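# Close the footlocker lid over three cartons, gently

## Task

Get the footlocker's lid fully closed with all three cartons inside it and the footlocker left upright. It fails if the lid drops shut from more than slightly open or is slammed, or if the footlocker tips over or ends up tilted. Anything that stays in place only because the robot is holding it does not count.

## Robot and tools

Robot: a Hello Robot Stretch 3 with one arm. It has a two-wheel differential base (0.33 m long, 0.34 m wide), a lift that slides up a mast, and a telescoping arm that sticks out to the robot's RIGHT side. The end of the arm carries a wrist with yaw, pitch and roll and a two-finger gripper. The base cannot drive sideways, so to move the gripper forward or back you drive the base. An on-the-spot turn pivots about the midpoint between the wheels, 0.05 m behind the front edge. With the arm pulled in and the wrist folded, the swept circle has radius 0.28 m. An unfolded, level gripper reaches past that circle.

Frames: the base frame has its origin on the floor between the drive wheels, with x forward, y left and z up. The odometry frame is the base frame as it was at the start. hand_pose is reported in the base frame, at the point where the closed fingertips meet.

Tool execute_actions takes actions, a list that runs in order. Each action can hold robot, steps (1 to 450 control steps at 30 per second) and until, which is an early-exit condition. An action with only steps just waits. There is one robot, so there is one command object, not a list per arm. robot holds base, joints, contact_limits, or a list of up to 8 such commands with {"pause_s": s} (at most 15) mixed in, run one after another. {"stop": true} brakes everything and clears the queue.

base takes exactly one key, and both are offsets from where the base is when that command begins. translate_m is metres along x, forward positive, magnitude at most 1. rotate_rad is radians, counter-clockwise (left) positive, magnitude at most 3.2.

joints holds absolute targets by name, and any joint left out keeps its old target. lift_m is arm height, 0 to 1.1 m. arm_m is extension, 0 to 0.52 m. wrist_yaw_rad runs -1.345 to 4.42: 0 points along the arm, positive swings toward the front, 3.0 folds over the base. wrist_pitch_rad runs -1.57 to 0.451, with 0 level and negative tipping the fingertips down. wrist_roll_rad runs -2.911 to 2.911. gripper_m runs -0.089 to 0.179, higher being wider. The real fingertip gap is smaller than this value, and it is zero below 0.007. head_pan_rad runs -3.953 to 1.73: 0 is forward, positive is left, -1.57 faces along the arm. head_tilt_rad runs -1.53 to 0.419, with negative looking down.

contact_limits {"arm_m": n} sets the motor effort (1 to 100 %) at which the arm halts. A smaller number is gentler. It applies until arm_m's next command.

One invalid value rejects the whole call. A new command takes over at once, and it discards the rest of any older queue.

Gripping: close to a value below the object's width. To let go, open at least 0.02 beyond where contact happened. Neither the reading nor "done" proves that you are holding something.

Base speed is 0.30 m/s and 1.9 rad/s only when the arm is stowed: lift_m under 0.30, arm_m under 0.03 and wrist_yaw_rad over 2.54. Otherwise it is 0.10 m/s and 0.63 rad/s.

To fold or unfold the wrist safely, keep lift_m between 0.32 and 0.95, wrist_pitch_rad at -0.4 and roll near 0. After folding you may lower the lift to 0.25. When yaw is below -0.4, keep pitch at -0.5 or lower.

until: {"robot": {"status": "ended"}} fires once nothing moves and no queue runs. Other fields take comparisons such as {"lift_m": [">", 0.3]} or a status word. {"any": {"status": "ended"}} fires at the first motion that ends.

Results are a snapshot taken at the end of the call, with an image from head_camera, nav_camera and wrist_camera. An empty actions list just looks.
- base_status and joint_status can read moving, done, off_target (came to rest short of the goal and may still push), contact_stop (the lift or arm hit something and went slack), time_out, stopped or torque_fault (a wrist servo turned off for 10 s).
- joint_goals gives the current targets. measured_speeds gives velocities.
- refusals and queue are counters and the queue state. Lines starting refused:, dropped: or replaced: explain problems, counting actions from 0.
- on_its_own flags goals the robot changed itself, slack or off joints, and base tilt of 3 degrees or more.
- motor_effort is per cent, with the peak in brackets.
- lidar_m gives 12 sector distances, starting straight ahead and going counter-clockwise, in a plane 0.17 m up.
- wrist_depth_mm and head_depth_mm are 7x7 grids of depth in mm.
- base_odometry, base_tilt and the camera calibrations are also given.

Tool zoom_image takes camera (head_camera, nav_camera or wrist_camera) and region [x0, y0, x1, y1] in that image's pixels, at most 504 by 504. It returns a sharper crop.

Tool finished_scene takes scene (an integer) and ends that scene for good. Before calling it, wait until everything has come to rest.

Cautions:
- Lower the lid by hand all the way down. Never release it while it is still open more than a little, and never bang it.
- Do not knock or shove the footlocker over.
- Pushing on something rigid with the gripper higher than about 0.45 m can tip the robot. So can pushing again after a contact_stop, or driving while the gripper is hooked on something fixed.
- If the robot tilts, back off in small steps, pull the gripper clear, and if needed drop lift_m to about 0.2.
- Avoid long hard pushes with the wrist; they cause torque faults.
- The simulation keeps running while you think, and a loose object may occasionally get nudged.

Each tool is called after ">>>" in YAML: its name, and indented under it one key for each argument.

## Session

>>> execute_actions:
  actions:
    - {"robot":{"joints":{"head_pan_rad":-1.6,"head_tilt_rad":-0.7}},"steps":200,"until":{"robot":{"status":"ended"}}}

Scene clock: 1.37 s.
robot.base_odometry: x=+0.000 y=+0.000 heading=+0.000 (m, m, rad; robot's odometry frame)
robot.turned_by_wheels: +0.000 (rad since the last result)
robot.turned_by_imu: +0.000 (rad since the last result)
robot.base_tilt: forward=+0.6 right=-0.3 (deg)
robot.lidar_m: 1.74 2.29 2.40 2.63 2.03 2.70 2.04 2.45 1.59 1.21 1.18 1.23
robot.head_depth_mm: 1286 1460 1703 1928 1669 1404 1219 / 1215 1381 1594 1863 1668 1410 1221 / 1160 1309 1500 1744 1662 1402 1219 / 1106 1246 1418 1641 1666 1408 1214 / 1080 1206 1359 1558 1671 1401 1210 / 1043 1151 1289 1475 1606 1406 1212 / 998 1101 1225 1393 1564 1403 1214
robot.base_status: not_commanded
robot.joint_positions: lift_m=+0.373 arm_m=-0.002 wrist_yaw_rad=+2.890 wrist_pitch_rad=-0.333 wrist_roll_rad=+0.000 gripper_m=+0.037 head_pan_rad=-1.593 head_tilt_rad=-0.691
robot.joint_goals: lift_m=+0.373 arm_m=-0.002 wrist_yaw_rad=+2.890 wrist_pitch_rad=-0.333 wrist_roll_rad=+0.000 gripper_m=+0.037 head_pan_rad=-1.600 head_tilt_rad=-0.700
robot.joint_status: lift_m=not_commanded arm_m=not_commanded wrist_yaw_rad=not_commanded wrist_pitch_rad=not_commanded wrist_roll_rad=not_commanded gripper_m=not_commanded head_pan_rad=done head_tilt_rad=done
robot.measured_speeds: translate_m=+0.000 rotate_rad=+0.000 lift_m=+0.000 arm_m=+0.000 wrist_yaw_rad=+0.000 wrist_pitch_rad=+0.000 wrist_roll_rad=+0.000 head_pan_rad=+0.000 head_tilt_rad=+0.000
robot: refusals=0 queue=done queue_left=0
robot.motor_effort: left_wheel=-1(1) right_wheel=+0(0) lift_m=+19(19) arm_m=-1(1) wrist_yaw_rad=+1(0) wrist_pitch_rad=+6(6) wrist_roll_rad=+0(0) gripper_m=+1(1) head_pan_rad=-2(28) head_tilt_rad=-4(31) (%)
robot.hand_pose: x=+0.0370 y=+0.0844 z=+0.4056 quat_wxyz=(+0.204, +0.706, +0.029, +0.677) (m; robot's base frame)
robot.wrist_depth_mm: - - - - - - - / - - - - - - - / - - - - - - - / - - - - - - - / 839 - 855 833 830 821 834 / 659 - - 679 688 666 675 / 568 564 559 553 553 556 555
pictures: head_camera (sideways: a quarter turn clockwise sets it upright), nav_camera (sideways: a quarter turn counterclockwise sets it upright), wrist_camera
camera_calibration (this result's frames):
head_camera: T_world_to_cam=[[-0.0323551, 0.642198, -0.765855, 1.0106], [0.999458, 0.0254542, -0.0208799, 0.0273831], [0.00608519, -0.766116, -0.642674, 0.796773], [0, 0, 0, 1]] pos_world=[0.000481212, -0.0392798, 1.28661]
nav_camera: T_world_to_cam=[[-0.00152105, -0.662754, 0.748836, -0.937318], [-0.999896, 0.011724, 0.00834528, 0.0501692], [-0.0143102, -0.748746, -0.662703, 0.817402], [0, 0, 0, 1]] pos_world=[0.0604355, -0.00977308, 1.24317]
wrist_camera: T_world_to_cam=[[0.969858, -0.242971, -0.018426, -0.0110449], [-0.132675, -0.463138, -0.876299, 0.436281], [0.204382, 0.852331, -0.481415, 0.283342], [0, 0, 0, 1]] pos_world=[0.0106856, -0.0421268, 0.518514]
Images, in order (width x height): head_camera 896x504, nav_camera 672x504, wrist_camera 644x364.

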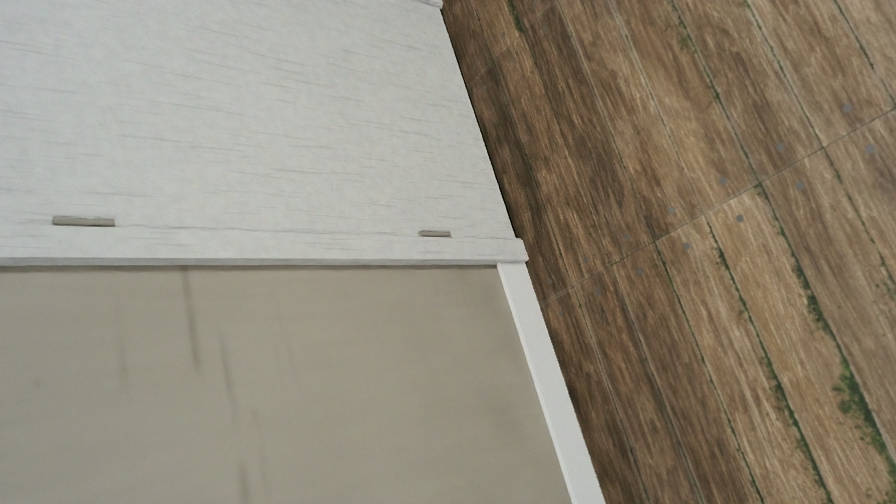

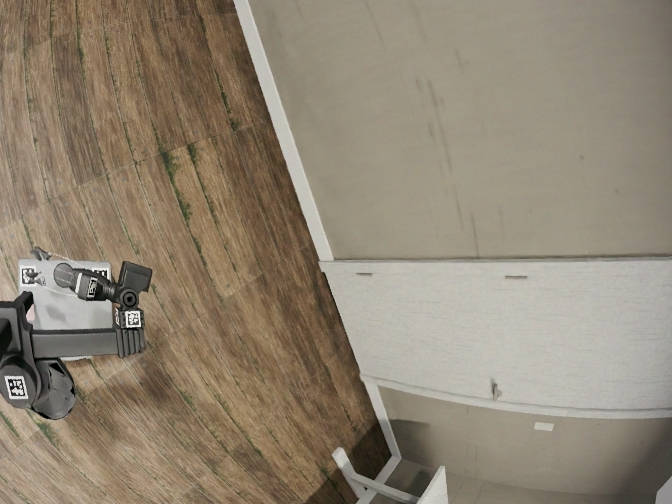

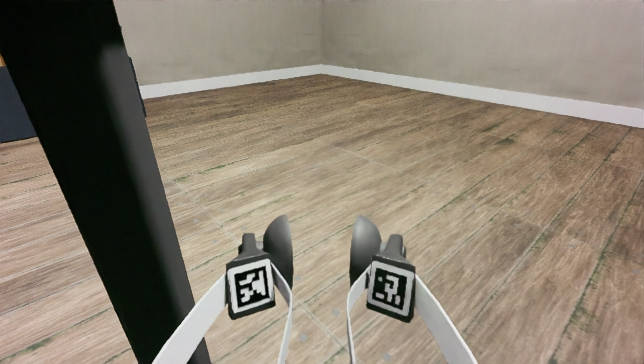

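>>> execute_actions:
  actions:
    - {"robot":{"joints":{"head_pan_rad":-3.95,"head_tilt_rad":-0.5}},"steps":200,"until":{"robot":{"status":"ended"}}}

Scene clock: 4.07 s.
robot.base_odometry: x=+0.000 y=+0.000 heading=+0.000 (m, m, rad; robot's odometry frame)
robot.turned_by_wheels: +0.000 (rad since the last result)
robot.turned_by_imu: +0.000 (rad since the last result)
robot.base_tilt: forward=+0.6 right=-0.2 (deg)
robot.lidar_m: 1.73 2.29 2.40 2.65 2.03 2.70 2.05 2.46 1.59 1.21 1.17 1.23
robot.head_depth_mm: - - - - - - - / 2247 2434 2659 - - - - / 2301 2523 2756 2600 2022 1622 1343 / 2387 2608 2881 2687 2016 1604 1343 / 2478 2697 2987 2702 2017 1604 1336 / 2573 2849 3069 2666 2013 1605 1336 / 2699 2908 3228 2676 2005 1599 1334
robot.base_status: not_commanded
robot.joint_positions: lift_m=+0.373 arm_m=-0.002 wrist_yaw_rad=+2.890 wrist_pitch_rad=-0.333 wrist_roll_rad=+0.000 gripper_m=+0.037 head_pan_rad=-3.943 head_tilt_rad=-0.507
robot.joint_goals: lift_m=+0.373 arm_m=-0.002 wrist_yaw_rad=+2.890 wrist_pitch_rad=-0.333 wrist_roll_rad=+0.000 gripper_m=+0.037 head_pan_rad=-3.950 head_tilt_rad=-0.500
robot.joint_status: lift_m=not_commanded arm_m=not_commanded wrist_yaw_rad=not_commanded wrist_pitch_rad=not_commanded wrist_roll_rad=not_commanded gripper_m=not_commanded head_pan_rad=done head_tilt_rad=done
robot.measured_speeds: translate_m=+0.000 rotate_rad=+0.000 lift_m=+0.000 arm_m=+0.000 wrist_yaw_rad=+0.000 wrist_pitch_rad=+0.000 wrist_roll_rad=+0.000 head_pan_rad=+0.000 head_tilt_rad=+0.000
robot: refusals=0 queue=done queue_left=0
robot.motor_effort: left_wheel=-1(1) right_wheel=+0(0) lift_m=+19(19) arm_m=-1(0) wrist_yaw_rad=+0(1) wrist_pitch_rad=+6(6) wrist_roll_rad=+0(0) gripper_m=+1(1) head_pan_rad=-3(29) head_tilt_rad=+2(16) (%)
robot.hand_pose: x=+0.0370 y=+0.0844 z=+0.4056 quat_wxyz=(+0.204, +0.706, +0.029, +0.677) (m; robot's base frame)
robot.wrist_depth_mm: - - - - - - - / - - - - - - - / - - - - - - - / - - - - - - - / 836 - 857 821 843 814 823 / 672 - - 673 679 665 656 / 563 569 561 563 564 557 563
pictures: head_camera (sideways: a quarter turn clockwise sets it upright), nav_camera (sideways: a quarter turn counterclockwise sets it upright), wrist_camera
camera_calibration (this result's frames):
head_camera: T_world_to_cam=[[0.374932, -0.320196, -0.87, 1.14389], [-0.687428, -0.725666, -0.0291764, 0.0484802], [-0.621988, 0.609002, -0.492187, 0.604823], [0, 0, 0, 1]] pos_world=[-0.0193628, 0.0331118, 1.29429]
nav_camera: T_world_to_cam=[[-0.367663, 0.360716, 0.857151, -1.07629], [0.712162, 0.701943, 0.0100732, 0.0374738], [-0.598037, 0.614134, -0.514966, 0.628767], [0, 0, 0, 1]] pos_world=[-0.046374, -0.0242168, 1.24596]
wrist_camera: T_world_to_cam=[[0.969858, -0.242971, -0.018426, -0.011045], [-0.132675, -0.463138, -0.876299, 0.436281], [0.204382, 0.852331, -0.481415, 0.283342], [0, 0, 0, 1]] pos_world=[0.0106856, -0.0421268, 0.518514]
Images, in order (width x height): head_camera 896x504, nav_camera 672x504, wrist_camera 644x364.

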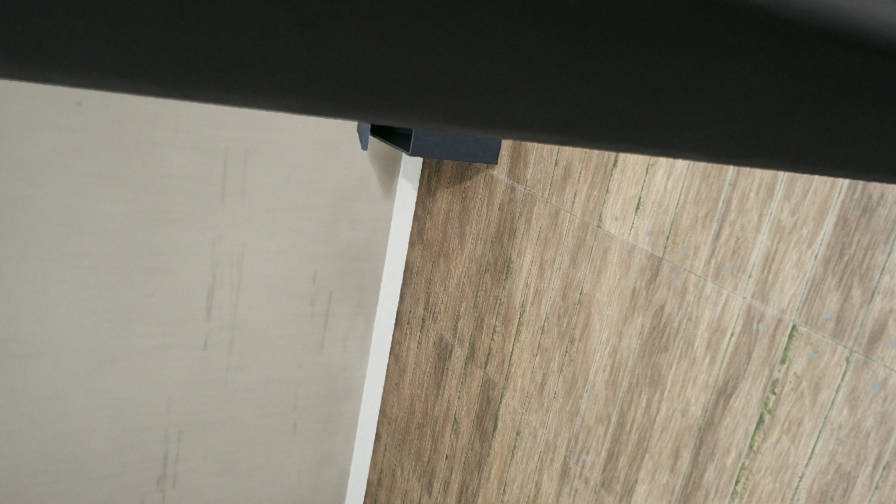

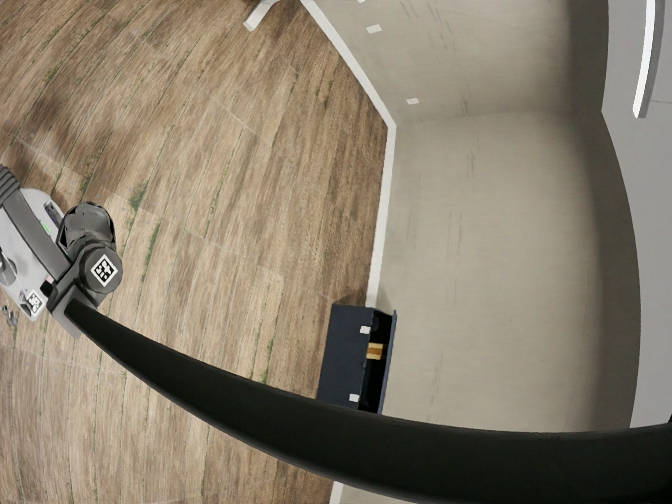

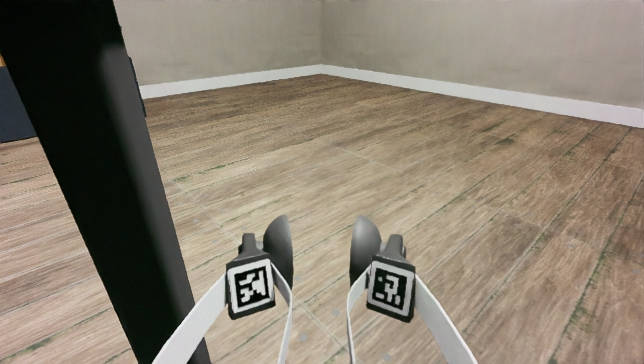

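>>> execute_actions:
  actions:
    - {"robot":[{"joints":{"wrist_pitch_rad":-0.4,"wrist_yaw_rad":3.0,"lift_m":0.27},"base":{"rotate_rad":2.19}},{"base":{"translate_m":1.0}},{"base":{"translate_m":0.38}},{"base":{"rotate_rad":1.40},"joints":{"head_pan_rad":-1.57,"head_tilt_rad":-0.9,"lift_m":0.35}},{"joints":{"wrist_yaw_rad":0,"gripper_m":0}},{"joints":{"wrist_pitch_rad":0,"lift_m":0.29,"arm_m":0.1}}],"steps":450,"until":{"robot":{"status":"ended"}}}
    - {"steps":300,"until":{"robot":{"status":"ended"}}}

Scene clock: 27.80 s.
robot.base_odometry: x=-0.801 y=+1.124 heading=-2.693 (m, m, rad; robot's odometry frame)
robot.turned_by_wheels: +3.590 (rad since the last result)
robot.turned_by_imu: +3.624 (rad since the last result)
robot.base_tilt: forward=+0.7 right=-0.2 (deg)
robot.lidar_m: 2.28 1.98 2.65 2.54 2.61 2.59 2.46 1.80 0.67 0.64 0.66 1.66
robot.head_depth_mm: 1111 1285 1409 1173 1299 1273 1142 / 1112 1285 1413 1173 1243 1279 1141 / 1110 1287 1415 1167 1249 1296 1108 / 1118 1294 1420 1172 1249 1276 1141 / 1120 1296 1423 1169 1254 1269 1142 / 1120 1300 1544 1618 1438 1278 1135 / 1119 1297 1545 1660 1443 1271 1141
robot.base_status: done (rotate_rad +1.3999 of +1.4000)
robot.joint_positions: lift_m=+0.290 arm_m=+0.100 wrist_yaw_rad=+0.002 wrist_pitch_rad=-0.026 wrist_roll_rad=+0.000 gripper_m=+0.000 head_pan_rad=-1.577 head_tilt_rad=-0.889
robot.joint_goals: lift_m=+0.290 arm_m=+0.100 wrist_yaw_rad=+0.000 wrist_pitch_rad=+0.000 wrist_roll_rad=+0.000 gripper_m=+0.000 head_pan_rad=-1.570 head_tilt_rad=-0.900
robot.joint_status: lift_m=done arm_m=done wrist_yaw_rad=done wrist_pitch_rad=done wrist_roll_rad=not_commanded gripper_m=done head_pan_rad=done head_tilt_rad=done
robot.measured_speeds: translate_m=+0.000 rotate_rad=+0.000 lift_m=+0.000 arm_m=+0.000 wrist_yaw_rad=+0.000 wrist_pitch_rad=+0.000 wrist_roll_rad=+0.000 head_pan_rad=+0.000 head_tilt_rad=+0.000
robot: refusals=0 queue=done queue_left=0
robot.motor_effort: left_wheel=-3(12) right_wheel=+2(11) lift_m=+14(27) arm_m=+3(6) wrist_yaw_rad=-1(3) wrist_pitch_rad=+10(10) wrist_roll_rad=+0(0) gripper_m=-2(79) head_pan_rad=+3(26) head_tilt_rad=-4(26) (%)
robot.hand_pose: x=-0.0210 y=-0.5002 z=+0.3984 quat_wxyz=(+0.707, +0.010, -0.707, -0.009) (m; robot's base frame)
robot.wrist_depth_mm: 766 774 793 794 812 798 815 / 809 800 797 835 811 831 826 / 825 341 345 351 351 358 358 / 859 848 722 516 730 741 878 / 851 482 744 471 759 753 556 / 868 312 310 - 321 327 331 / 665 319 325 329 330 337 345
pictures: head_camera (sideways: a quarter turn clockwise sets it upright), nav_camera (sideways: a quarter turn counterclockwise sets it upright), wrist_camera
camera_calibration (this result's frames):
head_camera: T_world_to_cam=[[-0.0416559, 0.779896, -0.624522, 0.826473], [0.99895, 0.0444401, -0.0111342, 0.0146942], [0.0190703, -0.62433, -0.780928, 0.976502], [0, 0, 0, 1]] pos_world=[0.00112648, -0.0355564, 1.27889]
nav_camera: T_world_to_cam=[[0.00813224, -0.797215, 0.603641, -0.748174], [-0.999966, -0.00553254, 0.00616482, 0.0530102], [-0.00157502, -0.60367, -0.797232, 0.992278], [0, 0, 0, 1]] pos_world=[0.0606555, 0.00284654, 1.24238]
wrist_camera: T_world_to_cam=[[-0.999791, -0.0130835, -0.0157382, -0.0244291], [0.0129072, 0.193705, -0.980975, 0.524836], [0.0158832, -0.980973, -0.193495, -0.245617], [0, 0, 0, 1]] pos_world=[-0.0272969, -0.342927, 0.466941]
Images, in order (width x height): head_camera 896x504, nav_camera 672x504, wrist_camera 644x364.

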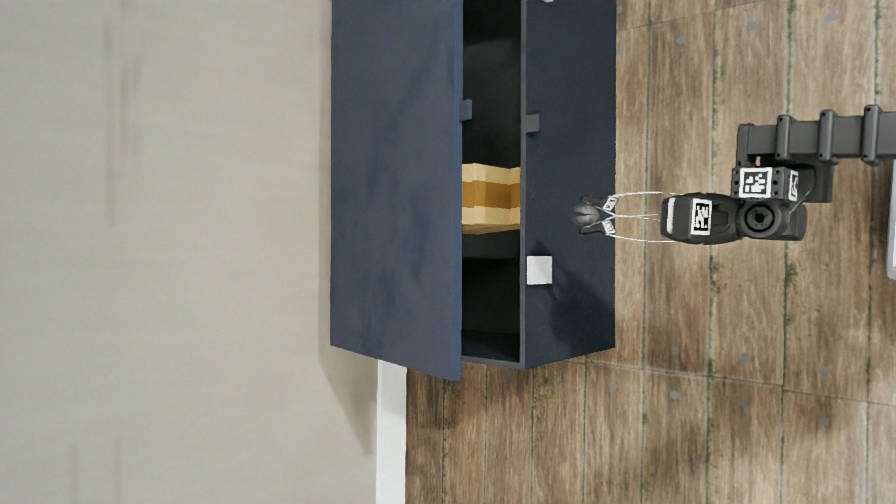

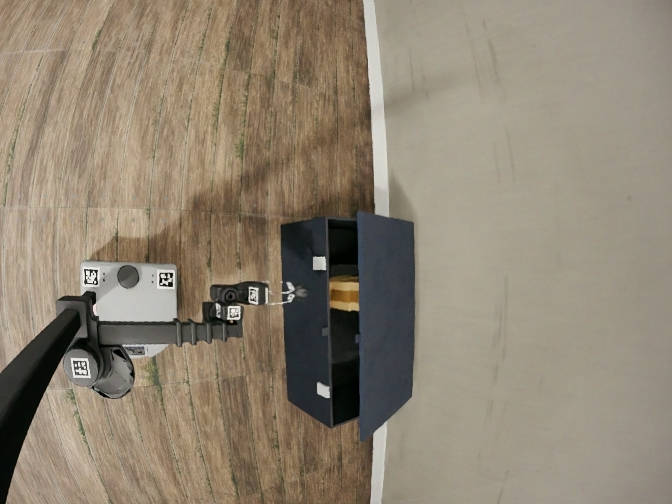

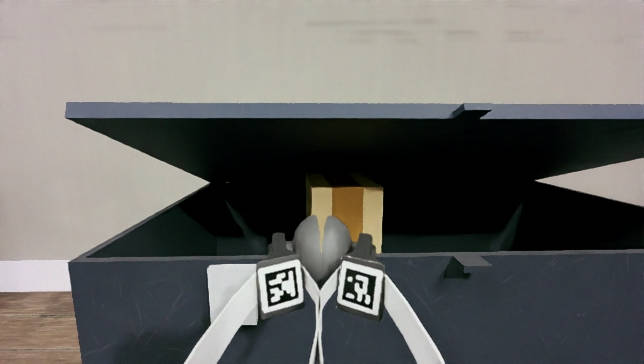

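>>> execute_actions:
  actions:
    - {"robot":{"base":{"translate_m":0.09},"joints":{"lift_m":0.31,"wrist_pitch_rad":-0.15}},"steps":450,"until":{"robot":{"status":"ended"}}}
    - {"robot":{"joints":{"arm_m":0.45},"contact_limits":{"arm_m":20}},"steps":450,"until":{"robot":{"status":"ended"}}}

Scene clock: 36.33 s.
robot.base_odometry: x=-0.882 y=+1.085 heading=-2.693 (m, m, rad; robot's odometry frame)
robot.turned_by_wheels: +0.000 (rad since the last result)
robot.turned_by_imu: +0.001 (rad since the last result)
robot.base_tilt: forward=+0.7 right=-0.1 (deg)
robot.lidar_m: 2.19 1.90 2.65 2.53 2.61 2.68 2.55 1.79 0.70 0.68 1.24 1.64
robot.head_depth_mm: 1106 1280 1409 1152 1286 1270 1141 / 1109 1284 1408 1285 1303 1270 1141 / 1112 1286 1412 1142 1366 1273 1140 / 1111 1292 1408 1140 1341 1273 1139 / 1117 1293 1496 1588 1409 1275 1141 / 1115 1291 1533 1656 1433 1274 1138 / 1119 1290 1541 1651 1447 1271 1145
robot.base_status: done (translate_m +0.0900 of +0.0900)
robot.joint_positions: lift_m=+0.310 arm_m=+0.449 wrist_yaw_rad=+0.012 wrist_pitch_rad=-0.151 wrist_roll_rad=-0.009 gripper_m=+0.000 head_pan_rad=-1.577 head_tilt_rad=-0.890
robot.joint_goals: lift_m=+0.310 arm_m=+0.450 wrist_yaw_rad=+0.000 wrist_pitch_rad=-0.150 wrist_roll_rad=-0.009 gripper_m=+0.000 head_pan_rad=-1.570 head_tilt_rad=-0.900
robot.joint_status: lift_m=done arm_m=done wrist_yaw_rad=done wrist_pitch_rad=done wrist_roll_rad=not_commanded gripper_m=done head_pan_rad=done head_tilt_rad=done
robot.measured_speeds: translate_m=+0.000 rotate_rad=+0.000 lift_m=+0.000 arm_m=+0.000 wrist_yaw_rad=+0.000 wrist_pitch_rad=+0.000 wrist_roll_rad=+0.000 head_pan_rad=+0.000 head_tilt_rad=+0.000
robot: refusals=0 queue=done queue_left=0
robot.motor_effort: left_wheel=+7(7) right_wheel=-11(13) lift_m=+23(23) arm_m=+10(13) wrist_yaw_rad=-11(11) wrist_pitch_rad=+0(11) wrist_roll_rad=+4(4) gripper_m=-1(3) head_pan_rad=+2(3) head_tilt_rad=-4(4) (%)
robot.contact_limits: arm_m 20 (drawing in: default 22, maximum 36; extending or still: default 29, maximum 48)
robot.hand_pose: x=-0.0186 y=-0.8437 z=+0.3860 quat_wxyz=(+0.709, +0.058, -0.701, -0.049) (m; robot's base frame)
robot.wrist_depth_mm: - - - - - - - / - - - - - - - / - - - - - - - / 530 527 302 240 199 169 291 / 555 543 446 449 245 212 435 / 584 278 439 - 218 166 168 / 191 260 505 507 284 173 177
pictures: head_camera (sideways: a quarter turn clockwise sets it upright), nav_camera (sideways: a quarter turn counterclockwise sets it upright), wrist_camera
camera_calibration (this result's frames):
head_camera: T_world_to_cam=[[-0.0418034, 0.780597, -0.623635, 0.825318], [0.998941, 0.0446471, -0.0110767, 0.0146194], [0.0191971, -0.623438, -0.781637, 0.977423], [0, 0, 0, 1]] pos_world=[0.00113356, -0.0355313, 1.27885]
nav_camera: T_world_to_cam=[[0.00828326, -0.797899, 0.602734, -0.746994], [-0.999965, -0.00573408, 0.00615154, 0.0530275], [-0.00145218, -0.602764, -0.797918, 0.993168], [0, 0, 0, 1]] pos_world=[0.0606554, 0.0029248, 1.24238]
wrist_camera: T_world_to_cam=[[-0.999718, -0.0221675, -0.00853405, -0.0371132], [0.00110846, 0.315347, -0.948976, 0.669232], [0.0237276, -0.948718, -0.315233, -0.510697], [0, 0, 0, 1]] pos_world=[-0.0257269, -0.69637, 0.473779]
Images, in order (width x height): head_camera 896x504, nav_camera 672x504, wrist_camera 644x364.

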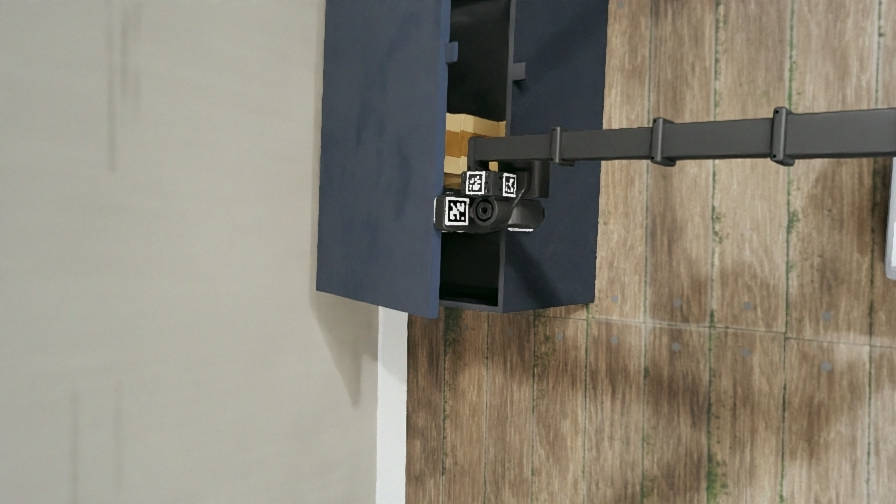

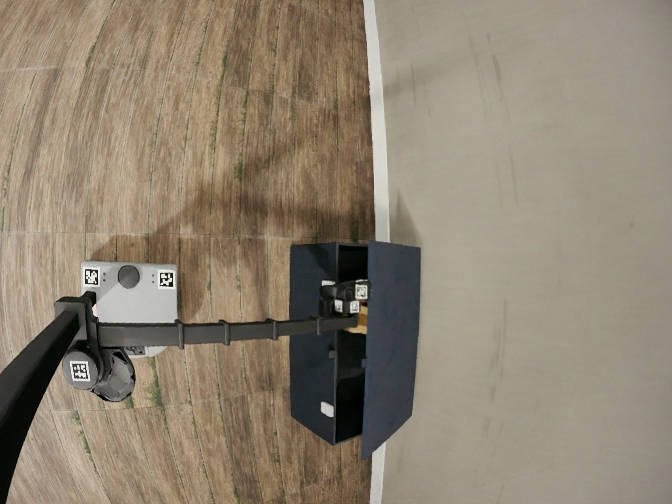

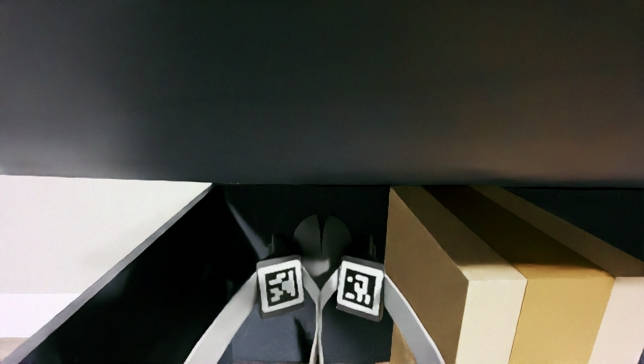

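>>> execute_actions:
  actions:
    - {"robot":{"joints":{"arm_m":0.425,"lift_m":0.32,"wrist_pitch_rad":-0.22}},"steps":450,"until":{"robot":{"status":"ended"}}}
    - {"robot":{"base":{"translate_m":-0.17}},"steps":450,"until":{"robot":{"status":"ended"}}}
    - {"robot":{"joints":{"lift_m":0.46,"wrist_pitch_rad":0,"wrist_yaw_rad":0}},"steps":450,"until":{"robot":{"status":"ended"}}}

Scene clock: 45.03 s.
robot.base_odometry: x=-0.729 y=+1.159 heading=-2.693 (m, m, rad; robot's odometry frame)
robot.turned_by_wheels: +0.000 (rad since the last result)
robot.turned_by_imu: -0.001 (rad since the last result)
robot.base_tilt: forward=+0.6 right=-0.1 (deg)
robot.lidar_m: 2.36 2.05 2.65 2.53 2.59 2.50 2.39 1.80 0.71 0.68 0.70 1.65
robot.head_depth_mm: 1111 1290 1451 1564 1291 1273 1137 / 1120 1288 1468 1602 1251 1291 - / 1117 1289 1457 - 1320 1274 1136 / 1121 1294 1366 1331 1344 1274 1142 / 1122 1297 1470 1593 1348 1274 1142 / 1125 1301 1468 1489 1390 1276 1137 / 1128 1302 1556 1662 1439 1272 1139
robot.base_status: done (translate_m -0.1700 of -0.1700)
robot.joint_positions: lift_m=+0.459 arm_m=+0.425 wrist_yaw_rad=+0.002 wrist_pitch_rad=-0.102 wrist_roll_rad=-0.005 gripper_m=+0.000 head_pan_rad=-1.577 head_tilt_rad=-0.890
robot.joint_goals: lift_m=+0.460 arm_m=+0.425 wrist_yaw_rad=+0.000 wrist_pitch_rad=+0.000 wrist_roll_rad=-0.005 gripper_m=+0.000 head_pan_rad=-1.570 head_tilt_rad=-0.900
robot.joint_status: lift_m=done arm_m=done wrist_yaw_rad=done wrist_pitch_rad=off_target wrist_roll_rad=not_commanded gripper_m=done head_pan_rad=done head_tilt_rad=done
robot.measured_speeds: translate_m=+0.000 rotate_rad=+0.000 lift_m=+0.000 arm_m=+0.000 wrist_yaw_rad=+0.000 wrist_pitch_rad=+0.000 wrist_roll_rad=+0.000 head_pan_rad=+0.000 head_tilt_rad=+0.000
robot: refusals=0 queue=dropped queue_left=0
robot.on_its_own: wrist_pitch_rad is at rest, and its effort (+40) is outside its rest range (-20 to +32)
robot.motor_effort: left_wheel=-1(7) right_wheel=+0(11) lift_m=+27(29) arm_m=-4(10) wrist_yaw_rad=-1(11) wrist_pitch_rad=+40(48) wrist_roll_rad=+2(5) gripper_m=-2(3) head_pan_rad=+3(2) head_tilt_rad=-4(3) (%)
robot.hand_pose: x=-0.0209 y=-0.8228 z=+0.5482 quat_wxyz=(+0.708, +0.037, -0.704, -0.035) (m; robot's base frame)
robot.wrist_depth_mm: 483 486 491 492 500 501 510 / 499 505 508 517 517 515 522 / 104 104 104 103 103 90 102 / 128 127 126 125 124 124 123 / 209 208 206 163 202 201 199 / 593 495 497 - 503 498 500 / 514 510 344 366 517 521 497
pictures: head_camera (sideways: a quarter turn clockwise sets it upright), nav_camera (sideways: a quarter turn counterclockwise sets it upright), wrist_camera
camera_calibration (this result's frames):
head_camera: T_world_to_cam=[[-0.0418033, 0.780597, -0.623635, 0.825318], [0.998941, 0.044647, -0.0110767, 0.0146194], [0.019197, -0.623438, -0.781637, 0.977423], [0, 0, 0, 1]] pos_world=[0.00113355, -0.0355312, 1.27885]
nav_camera: T_world_to_cam=[[0.00828316, -0.797899, 0.602734, -0.746994], [-0.999965, -0.00573397, 0.00615154, 0.0530275], [-0.00145225, -0.602764, -0.797918, 0.993169], [0, 0, 0, 1]] pos_world=[0.0606554, 0.00292481, 1.24238]
wrist_camera: T_world_to_cam=[[-0.999846, -0.0129341, -0.0118666, -0.0281464], [0.00796917, 0.267865, -0.963424, 0.785583], [0.0156397, -0.96337, -0.267721, -0.477945], [0, 0, 0, 1]] pos_world=[-0.0269276, -0.671232, 0.628559]
Images, in order (width x height): head_camera 896x504, nav_camera 672x504, wrist_camera 644x364.

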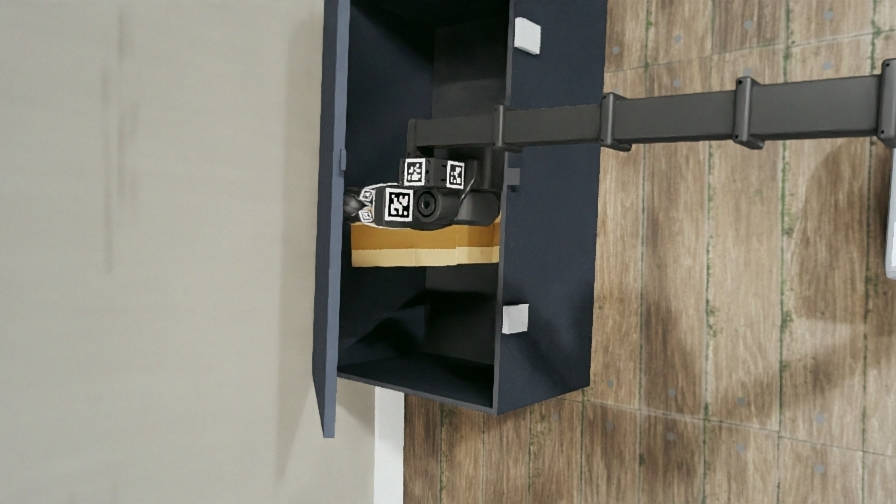

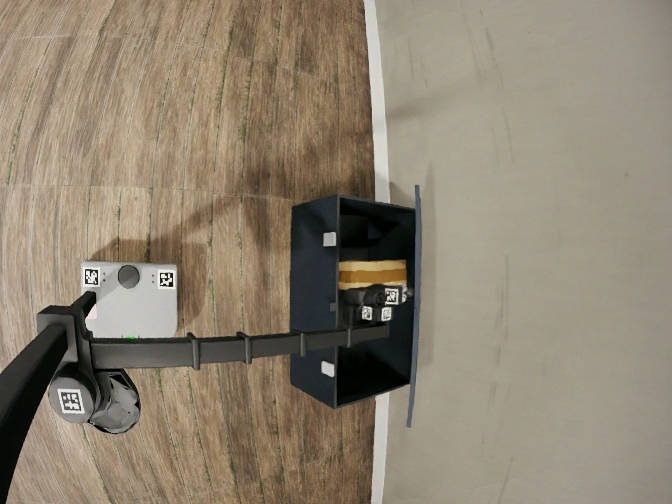

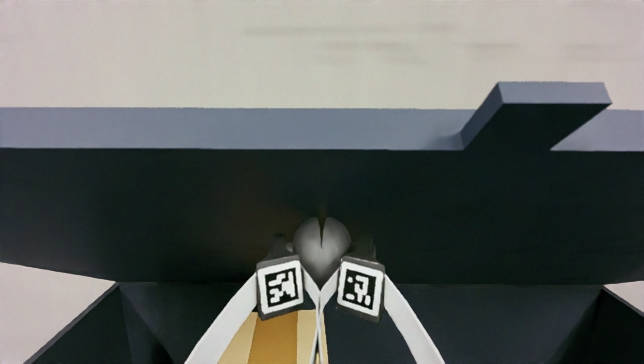

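>>> execute_actions:
  actions:
    - {"robot":{"joints":{"lift_m":0.36,"arm_m":0.37}},"steps":450,"until":{"robot":{"status":"ended"}}}
    - {"robot":{"joints":{"lift_m":0.28,"arm_m":0.32}},"steps":450,"until":{"robot":{"status":"ended"}}}
    - {"robot":{"joints":{"lift_m":0.265,"arm_m":0.29}},"steps":450,"until":{"robot":{"status":"ended"}}}

Scene clock: 51.50 s.
robot.base_odometry: x=-0.729 y=+1.159 heading=-2.693 (m, m, rad; robot's odometry frame)
robot.turned_by_wheels: +0.000 (rad since the last result)
robot.turned_by_imu: +0.000 (rad since the last result)
robot.base_tilt: forward=+0.6 right=-0.2 (deg)
robot.lidar_m: 2.36 2.05 2.64 2.54 2.60 2.50 2.38 1.80 0.71 0.68 0.70 1.65
robot.head_depth_mm: 1111 1292 1415 1152 1294 1274 1142 / 1118 1287 1421 1530 1303 1271 1135 / 1115 1287 1415 1148 1226 1254 1139 / 1120 1299 1406 1143 1333 1272 1142 / 1120 1296 1399 1149 1357 1273 1141 / 1125 1298 1468 1175 1387 1272 1142 / 1122 1311 1550 1659 1432 1267 1139
robot.base_status: done (translate_m -0.1700 of -0.1700)
robot.joint_positions: lift_m=+0.265 arm_m=+0.290 wrist_yaw_rad=+0.001 wrist_pitch_rad=-0.025 wrist_roll_rad=-0.005 gripper_m=+0.000 head_pan_rad=-1.577 head_tilt_rad=-0.890
robot.joint_goals: lift_m=+0.265 arm_m=+0.290 wrist_yaw_rad=+0.000 wrist_pitch_rad=+0.000 wrist_roll_rad=-0.005 gripper_m=+0.000 head_pan_rad=-1.570 head_tilt_rad=-0.900
robot.joint_status: lift_m=done arm_m=done wrist_yaw_rad=done wrist_pitch_rad=off_target wrist_roll_rad=not_commanded gripper_m=done head_pan_rad=done head_tilt_rad=done
robot.measured_speeds: translate_m=+0.000 rotate_rad=+0.000 lift_m=+0.000 arm_m=+0.000 wrist_yaw_rad=+0.000 wrist_pitch_rad=+0.000 wrist_roll_rad=+0.000 head_pan_rad=+0.000 head_tilt_rad=+0.000
robot: refusals=0 queue=done queue_left=0
robot.motor_effort: left_wheel=-1(1) right_wheel=+1(1) lift_m=+14(27) arm_m=-4(5) wrist_yaw_rad=-2(2) wrist_pitch_rad=+10(40) wrist_roll_rad=+2(2) gripper_m=-2(2) head_pan_rad=+3(3) head_tilt_rad=-4(4) (%)
robot.hand_pose: x=-0.0212 y=-0.6909 z=+0.3735 quat_wxyz=(+0.709, +0.010, -0.705, -0.009) (m; robot's base frame)
robot.wrist_depth_mm: 607 613 616 625 159 159 636 / 181 181 179 179 178 178 177 / 277 276 278 273 274 270 269 / 673 507 407 402 580 568 516 / 383 551 319 320 595 593 498 / 376 549 611 - 620 615 504 / 163 162 163 162 162 162 162
pictures: head_camera (sideways: a quarter turn clockwise sets it upright), nav_camera (sideways: a quarter turn counterclockwise sets it upright), wrist_camera
camera_calibration (this result's frames):
head_camera: T_world_to_cam=[[-0.0418033, 0.780597, -0.623635, 0.825318], [0.998941, 0.044647, -0.0110767, 0.0146194], [0.019197, -0.623438, -0.781637, 0.977423], [0, 0, 0, 1]] pos_world=[0.00113355, -0.0355312, 1.27885]
nav_camera: T_world_to_cam=[[0.00828316, -0.797899, 0.602734, -0.746994], [-0.999965, -0.00573397, 0.00615154, 0.0530275], [-0.00145225, -0.602764, -0.797918, 0.993169], [0, 0, 0, 1]] pos_world=[0.0606554, 0.00292481, 1.24238]
wrist_camera: T_world_to_cam=[[-0.999861, -0.0125211, -0.0110163, -0.0288689], [0.0083899, 0.193238, -0.981116, 0.53702], [0.0144134, -0.981072, -0.193106, -0.437778], [0, 0, 0, 1]] pos_world=[-0.0270606, -0.533626, 0.442023]
Images, in order (width x height): head_camera 896x504, nav_camera 672x504, wrist_camera 644x364.

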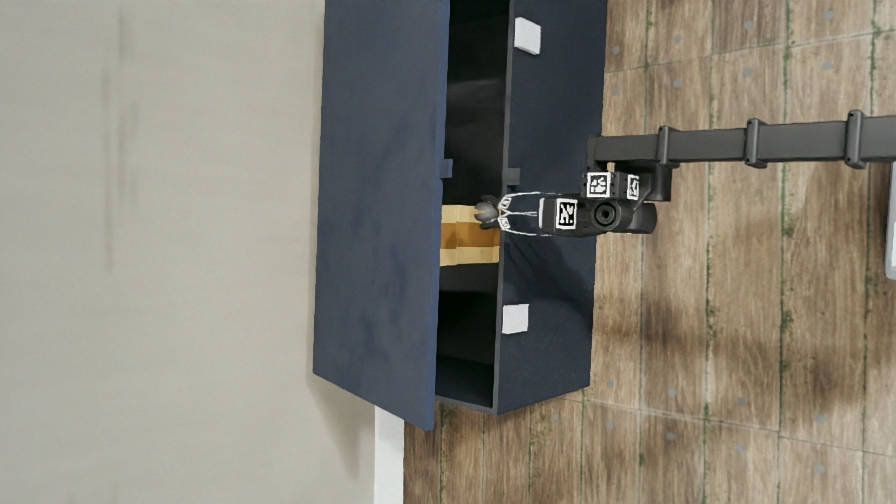

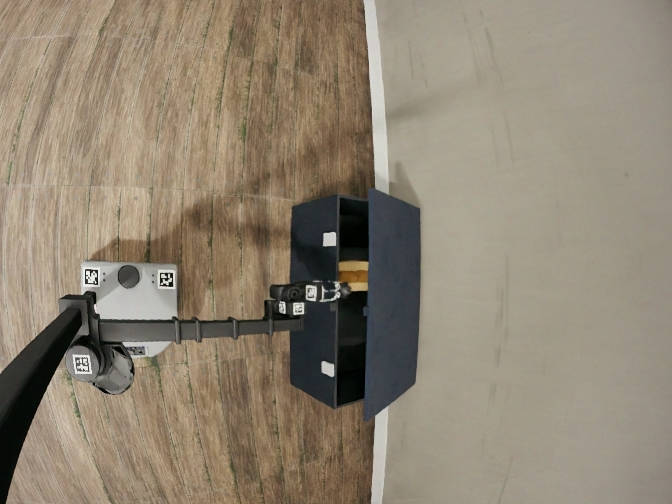

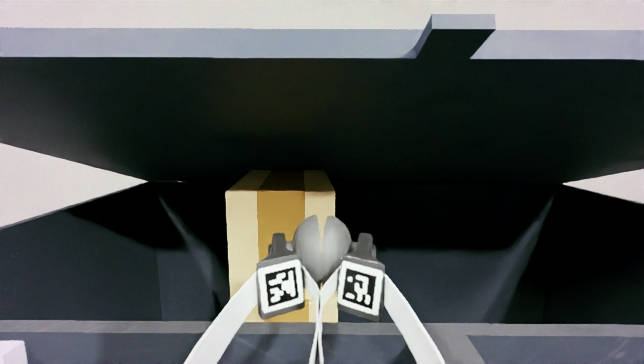

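>>> execute_actions:
  actions:
    - {"robot":{"base":{"translate_m":-0.11},"joints":{"lift_m":0.3}},"steps":450,"until":{"robot":{"status":"ended"}}}
    - {"robot":{"joints":{"arm_m":0.40}},"steps":450,"until":{"robot":{"status":"ended"}}}
    - {"robot":{"joints":{"lift_m":0.42}},"steps":450,"until":{"robot":{"status":"ended"}}}
    - {"robot":{"joints":{"arm_m":0.52,"wrist_pitch_rad":-0.3}},"steps":450,"until":{"robot":{"status":"ended"}}}
    - {"robot":{"joints":{"lift_m":0.37,"wrist_pitch_rad":-0.6}},"steps":450,"until":{"robot":{"status":"ended"}}}

Scene clock: 64.37 s.
robot.base_odometry: x=-0.630 y=+1.206 heading=-2.693 (m, m, rad; robot's odometry frame)
robot.turned_by_wheels: +0.000 (rad since the last result)
robot.turned_by_imu: -0.001 (rad since the last result)
robot.base_tilt: forward=+0.7 right=-0.2 (deg)
robot.lidar_m: 2.47 2.15 2.64 2.53 2.59 2.38 2.27 1.81 0.74 0.71 0.73 1.65
robot.head_depth_mm: 1119 1291 1421 1174 1390 1272 1143 / 1121 1296 1392 1365 1371 1284 1141 / 1120 1300 1384 1195 1373 1272 1143 / 1126 1306 1380 1196 1365 1275 1138 / 1125 1304 1378 1208 1359 1273 1142 / 1125 1315 1370 1218 1376 1269 1141 / 1128 1315 1519 1266 1416 1272 1144
robot.base_status: done (translate_m -0.1100 of -0.1100)
robot.joint_positions: lift_m=+0.374 arm_m=+0.517 wrist_yaw_rad=+0.002 wrist_pitch_rad=-0.494 wrist_roll_rad=-0.007 gripper_m=+0.000 head_pan_rad=-1.577 head_tilt_rad=-0.890
robot.joint_goals: lift_m=+0.374 arm_m=+0.520 wrist_yaw_rad=+0.000 wrist_pitch_rad=-0.600 wrist_roll_rad=-0.007 gripper_m=+0.000 head_pan_rad=-1.570 head_tilt_rad=-0.900
robot.joint_status: lift_m=contact_stop arm_m=done wrist_yaw_rad=done wrist_pitch_rad=off_target wrist_roll_rad=not_commanded gripper_m=done head_pan_rad=done head_tilt_rad=done
robot.measured_speeds: translate_m=+0.000 rotate_rad=+0.000 lift_m=+0.003 arm_m=+0.000 wrist_yaw_rad=+0.000 wrist_pitch_rad=+0.000 wrist_roll_rad=+0.000 head_pan_rad=+0.000 head_tilt_rad=+0.000
robot: refusals=0 queue=dropped queue_left=0
robot.on_its_own: lift_m is slack since a contact_stop, until your next command for it; wrist_pitch_rad is at rest, and its effort (-43) is outside its rest range (-20 to +32)
robot.motor_effort: left_wheel=-2(7) right_wheel=+1(7) lift_m=+16(31) arm_m=+9(13) wrist_yaw_rad=-2(2) wrist_pitch_rad=-43(48) wrist_roll_rad=+3(3) gripper_m=-3(1) head_pan_rad=+3(3) head_tilt_rad=-3(4) (%)
robot.hand_pose: x=-0.0212 y=-0.8758 z=+0.3700 quat_wxyz=(+0.688, +0.174, -0.683, -0.172) (m; robot's base frame)
robot.wrist_depth_mm: 401 407 411 410 418 418 424 / 436 437 439 442 443 450 453 / 155 137 136 136 135 134 133 / - 69 69 68 68 68 68 / - 49 49 49 49 49 49 / - - - - - - - / - - - - - - -
pictures: head_camera (sideways: a quarter turn clockwise sets it upright), nav_camera (sideways: a quarter turn counterclockwise sets it upright), wrist_camera
replaced: robot.wrist_pitch_rad: its motion had ended off_target
camera_calibration (this result's frames):
head_camera: T_world_to_cam=[[-0.0418145, 0.780658, -0.623558, 0.825218], [0.998941, 0.0446628, -0.0110717, 0.0146129], [0.0192067, -0.62336, -0.781699, 0.977503], [0, 0, 0, 1]] pos_world=[0.00113409, -0.035529, 1.27885]
nav_camera: T_world_to_cam=[[0.0082946, -0.797958, 0.602655, -0.746891], [-0.999965, -0.00574936, 0.00615038, 0.053029], [-0.00144287, -0.602685, -0.797978, 0.993246], [0, 0, 0, 1]] pos_world=[0.0606554, 0.00293149, 1.24238]
wrist_camera: T_world_to_cam=[[-0.999884, -0.00762206, -0.013162, -0.0261155], [0.00568277, 0.615481, -0.788131, 0.867644], [0.0141081, -0.788115, -0.615366, -0.29465], [0, 0, 0, 1]] pos_world=[-0.0268862, -0.766435, 0.502156]
Images, in order (width x height): head_camera 896x504, nav_camera 672x504, wrist_camera 644x364.

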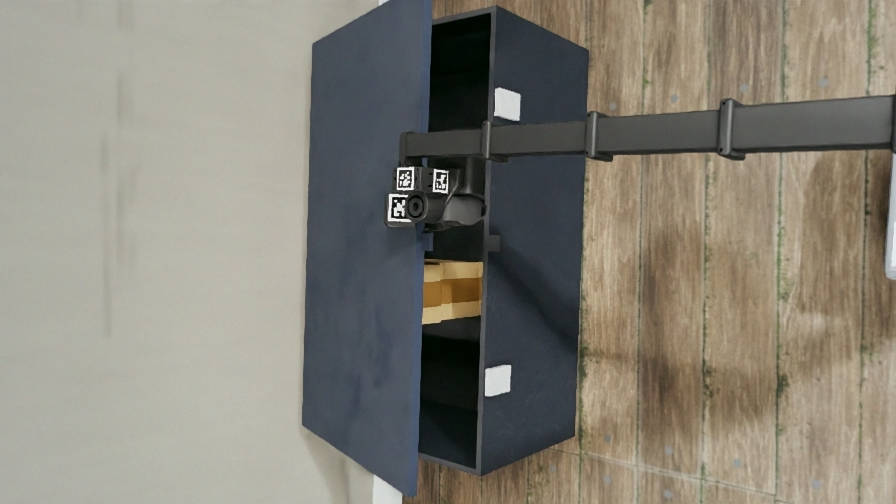

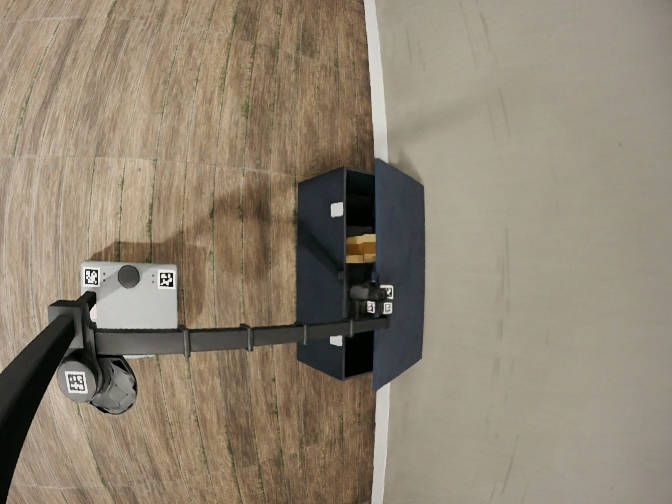

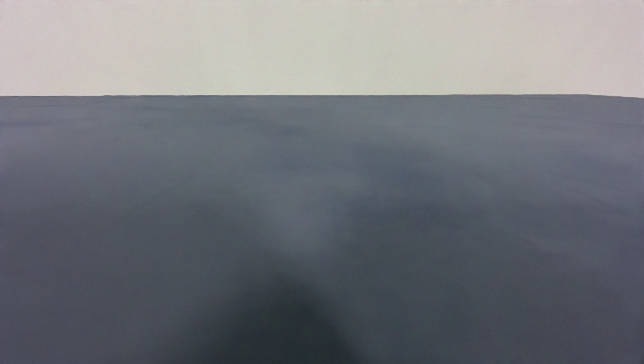

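>>> execute_actions:
  actions:
    - {"robot":{"joints":{"arm_m":0.44,"lift_m":0.38,"wrist_pitch_rad":-0.45}},"steps":450,"until":{"robot":{"status":"ended"}}}
    - {"robot":[{"joints":{"arm_m":0.0,"lift_m":0.37,"wrist_pitch_rad":-0.4,"wrist_roll_rad":1.57}},{"base":{"rotate_rad":-0.5}},{"base":{"translate_m":0.18}},{"base":{"rotate_rad":0.47}},{"base":{"translate_m":-0.19},"joints":{"arm_m":0.3}}],"steps":450,"until":{"robot":{"status":"ended"}}}
    - {"steps":300,"until":{"robot":{"status":"ended"}}}

Scene clock: 76.73 s.
robot.base_odometry: x=-0.630 y=+1.206 heading=-2.693 (m, m, rad; robot's odometry frame)
robot.turned_by_wheels: +0.000 (rad since the last result)
robot.turned_by_imu: +0.000 (rad since the last result)
robot.base_tilt: forward=+0.7 right=-0.1 (deg)
robot.lidar_m: 2.47 2.15 2.64 2.53 2.59 2.38 2.27 0.25 0.21 0.21 0.22 0.35
robot.head_depth_mm: 1123 1295 1539 1656 1015 827 816 / 1121 1294 1532 1662 1006 820 744 / 1126 1304 1540 1649 994 818 740 / 1127 1305 1564 1656 985 808 1021 / 1127 1303 1549 1659 974 820 1089 / 1131 1311 1558 1647 961 816 1088 / 1131 1311 1559 1669 956 830 1109
robot.base_status: done (translate_m -0.1100 of -0.1100)
robot.joint_positions: lift_m=+0.370 arm_m=+0.001 wrist_yaw_rad=+0.049 wrist_pitch_rad=-0.397 wrist_roll_rad=+0.156 gripper_m=+0.000 head_pan_rad=-1.577 head_tilt_rad=-0.890
robot.joint_goals: lift_m=+0.370 arm_m=+0.000 wrist_yaw_rad=+0.045 wrist_pitch_rad=-0.400 wrist_roll_rad=+0.177 gripper_m=+0.000 head_pan_rad=-1.570 head_tilt_rad=-0.900
robot.joint_status: lift_m=done arm_m=done wrist_yaw_rad=done wrist_pitch_rad=done wrist_roll_rad=off_target gripper_m=done head_pan_rad=done head_tilt_rad=done
robot.measured_speeds: translate_m=+0.000 rotate_rad=+0.000 lift_m=+0.000 arm_m=+0.000 wrist_yaw_rad=+0.000 wrist_pitch_rad=+0.000 wrist_roll_rad=+0.000 head_pan_rad=+0.000 head_tilt_rad=+0.000
robot: refusals=0 queue=dropped queue_left=0
robot.on_its_own: wrist_yaw_rad is held at +0.045, not at your +0.000, by its stall guard, which is not easing now; wrist_roll_rad is held at +0.177, not at your +1.570, by its stall guard, which is not easing now
robot.motor_effort: left_wheel=+1(14) right_wheel=-3(16) lift_m=+16(26) arm_m=-11(14) wrist_yaw_rad=-4(45) wrist_pitch_rad=-2(41) wrist_roll_rad=+10(98) gripper_m=-2(2) head_pan_rad=+2(3) head_tilt_rad=-4(4) (%)
robot.hand_pose: x=-0.0103 y=-0.3728 z=+0.3876 quat_wxyz=(+0.641, +0.147, -0.741, -0.134) (m; robot's base frame)
robot.wrist_depth_mm: 818 834 841 853 849 869 880 / 877 891 924 919 932 936 950 / 944 935 969 337 242 188 154 / 171 134 116 102 91 82 75 / - 70 65 60 56 53 51 / - 50 49 47 - - - / - - - - - - -
pictures: head_camera (sideways: a quarter turn clockwise sets it upright), nav_camera (sideways: a quarter turn counterclockwise sets it upright), wrist_camera
dropped: robot: command 0 of its queue: wrist_roll_rad: off_target
camera_calibration (this result's frames):
head_camera: T_world_to_cam=[[-0.0418563, 0.780656, -0.623558, 0.825218], [0.998938, 0.0447163, -0.0110717, 0.0146129], [0.01924, -0.623359, -0.781699, 0.977503], [0, 0, 0, 1]] pos_world=[0.00113599, -0.0355293, 1.27885]
nav_camera: T_world_to_cam=[[0.00833731, -0.797958, 0.602656, -0.746891], [-0.999964, -0.00580288, 0.00615039, 0.053029], [-0.00141061, -0.602685, -0.797978, 0.993246], [0, 0, 0, 1]] pos_world=[0.0606552, 0.0029344, 1.24238]
wrist_camera: T_world_to_cam=[[-0.986797, 0.00661582, -0.161827, 0.0518853], [0.139904, 0.538221, -0.831111, 0.561112], [0.0816003, -0.842778, -0.53204, 0.0605173], [0, 0, 0, 1]] pos_world=[-0.03224, -0.251343, 0.506941]
Images, in order (width x height): head_camera 896x504, nav_camera 672x504, wrist_camera 644x364.

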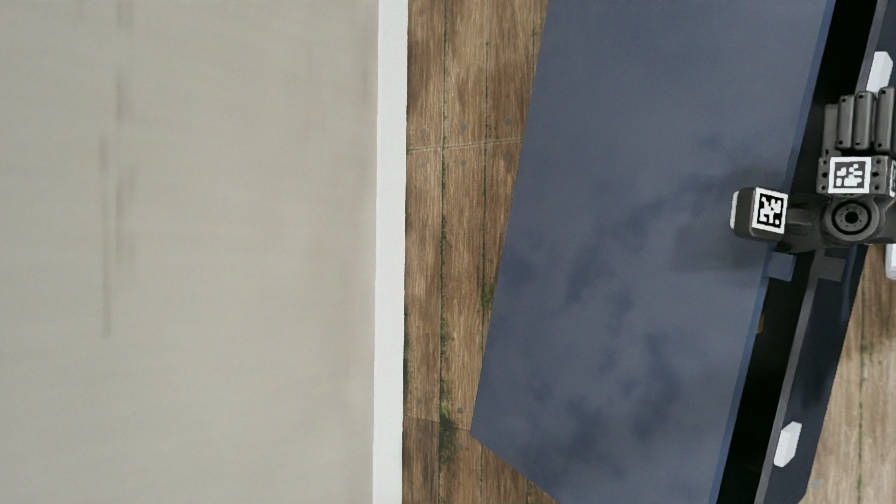

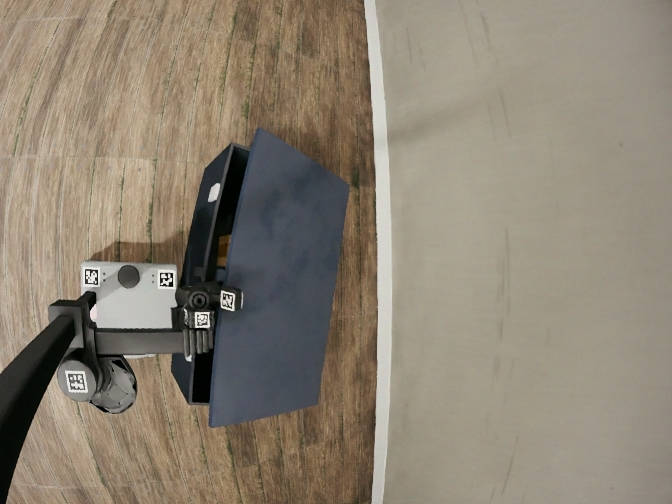

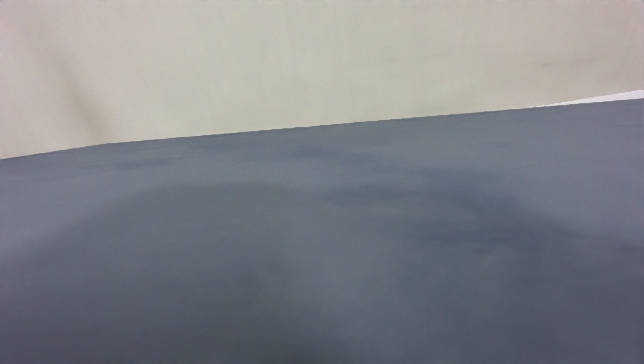

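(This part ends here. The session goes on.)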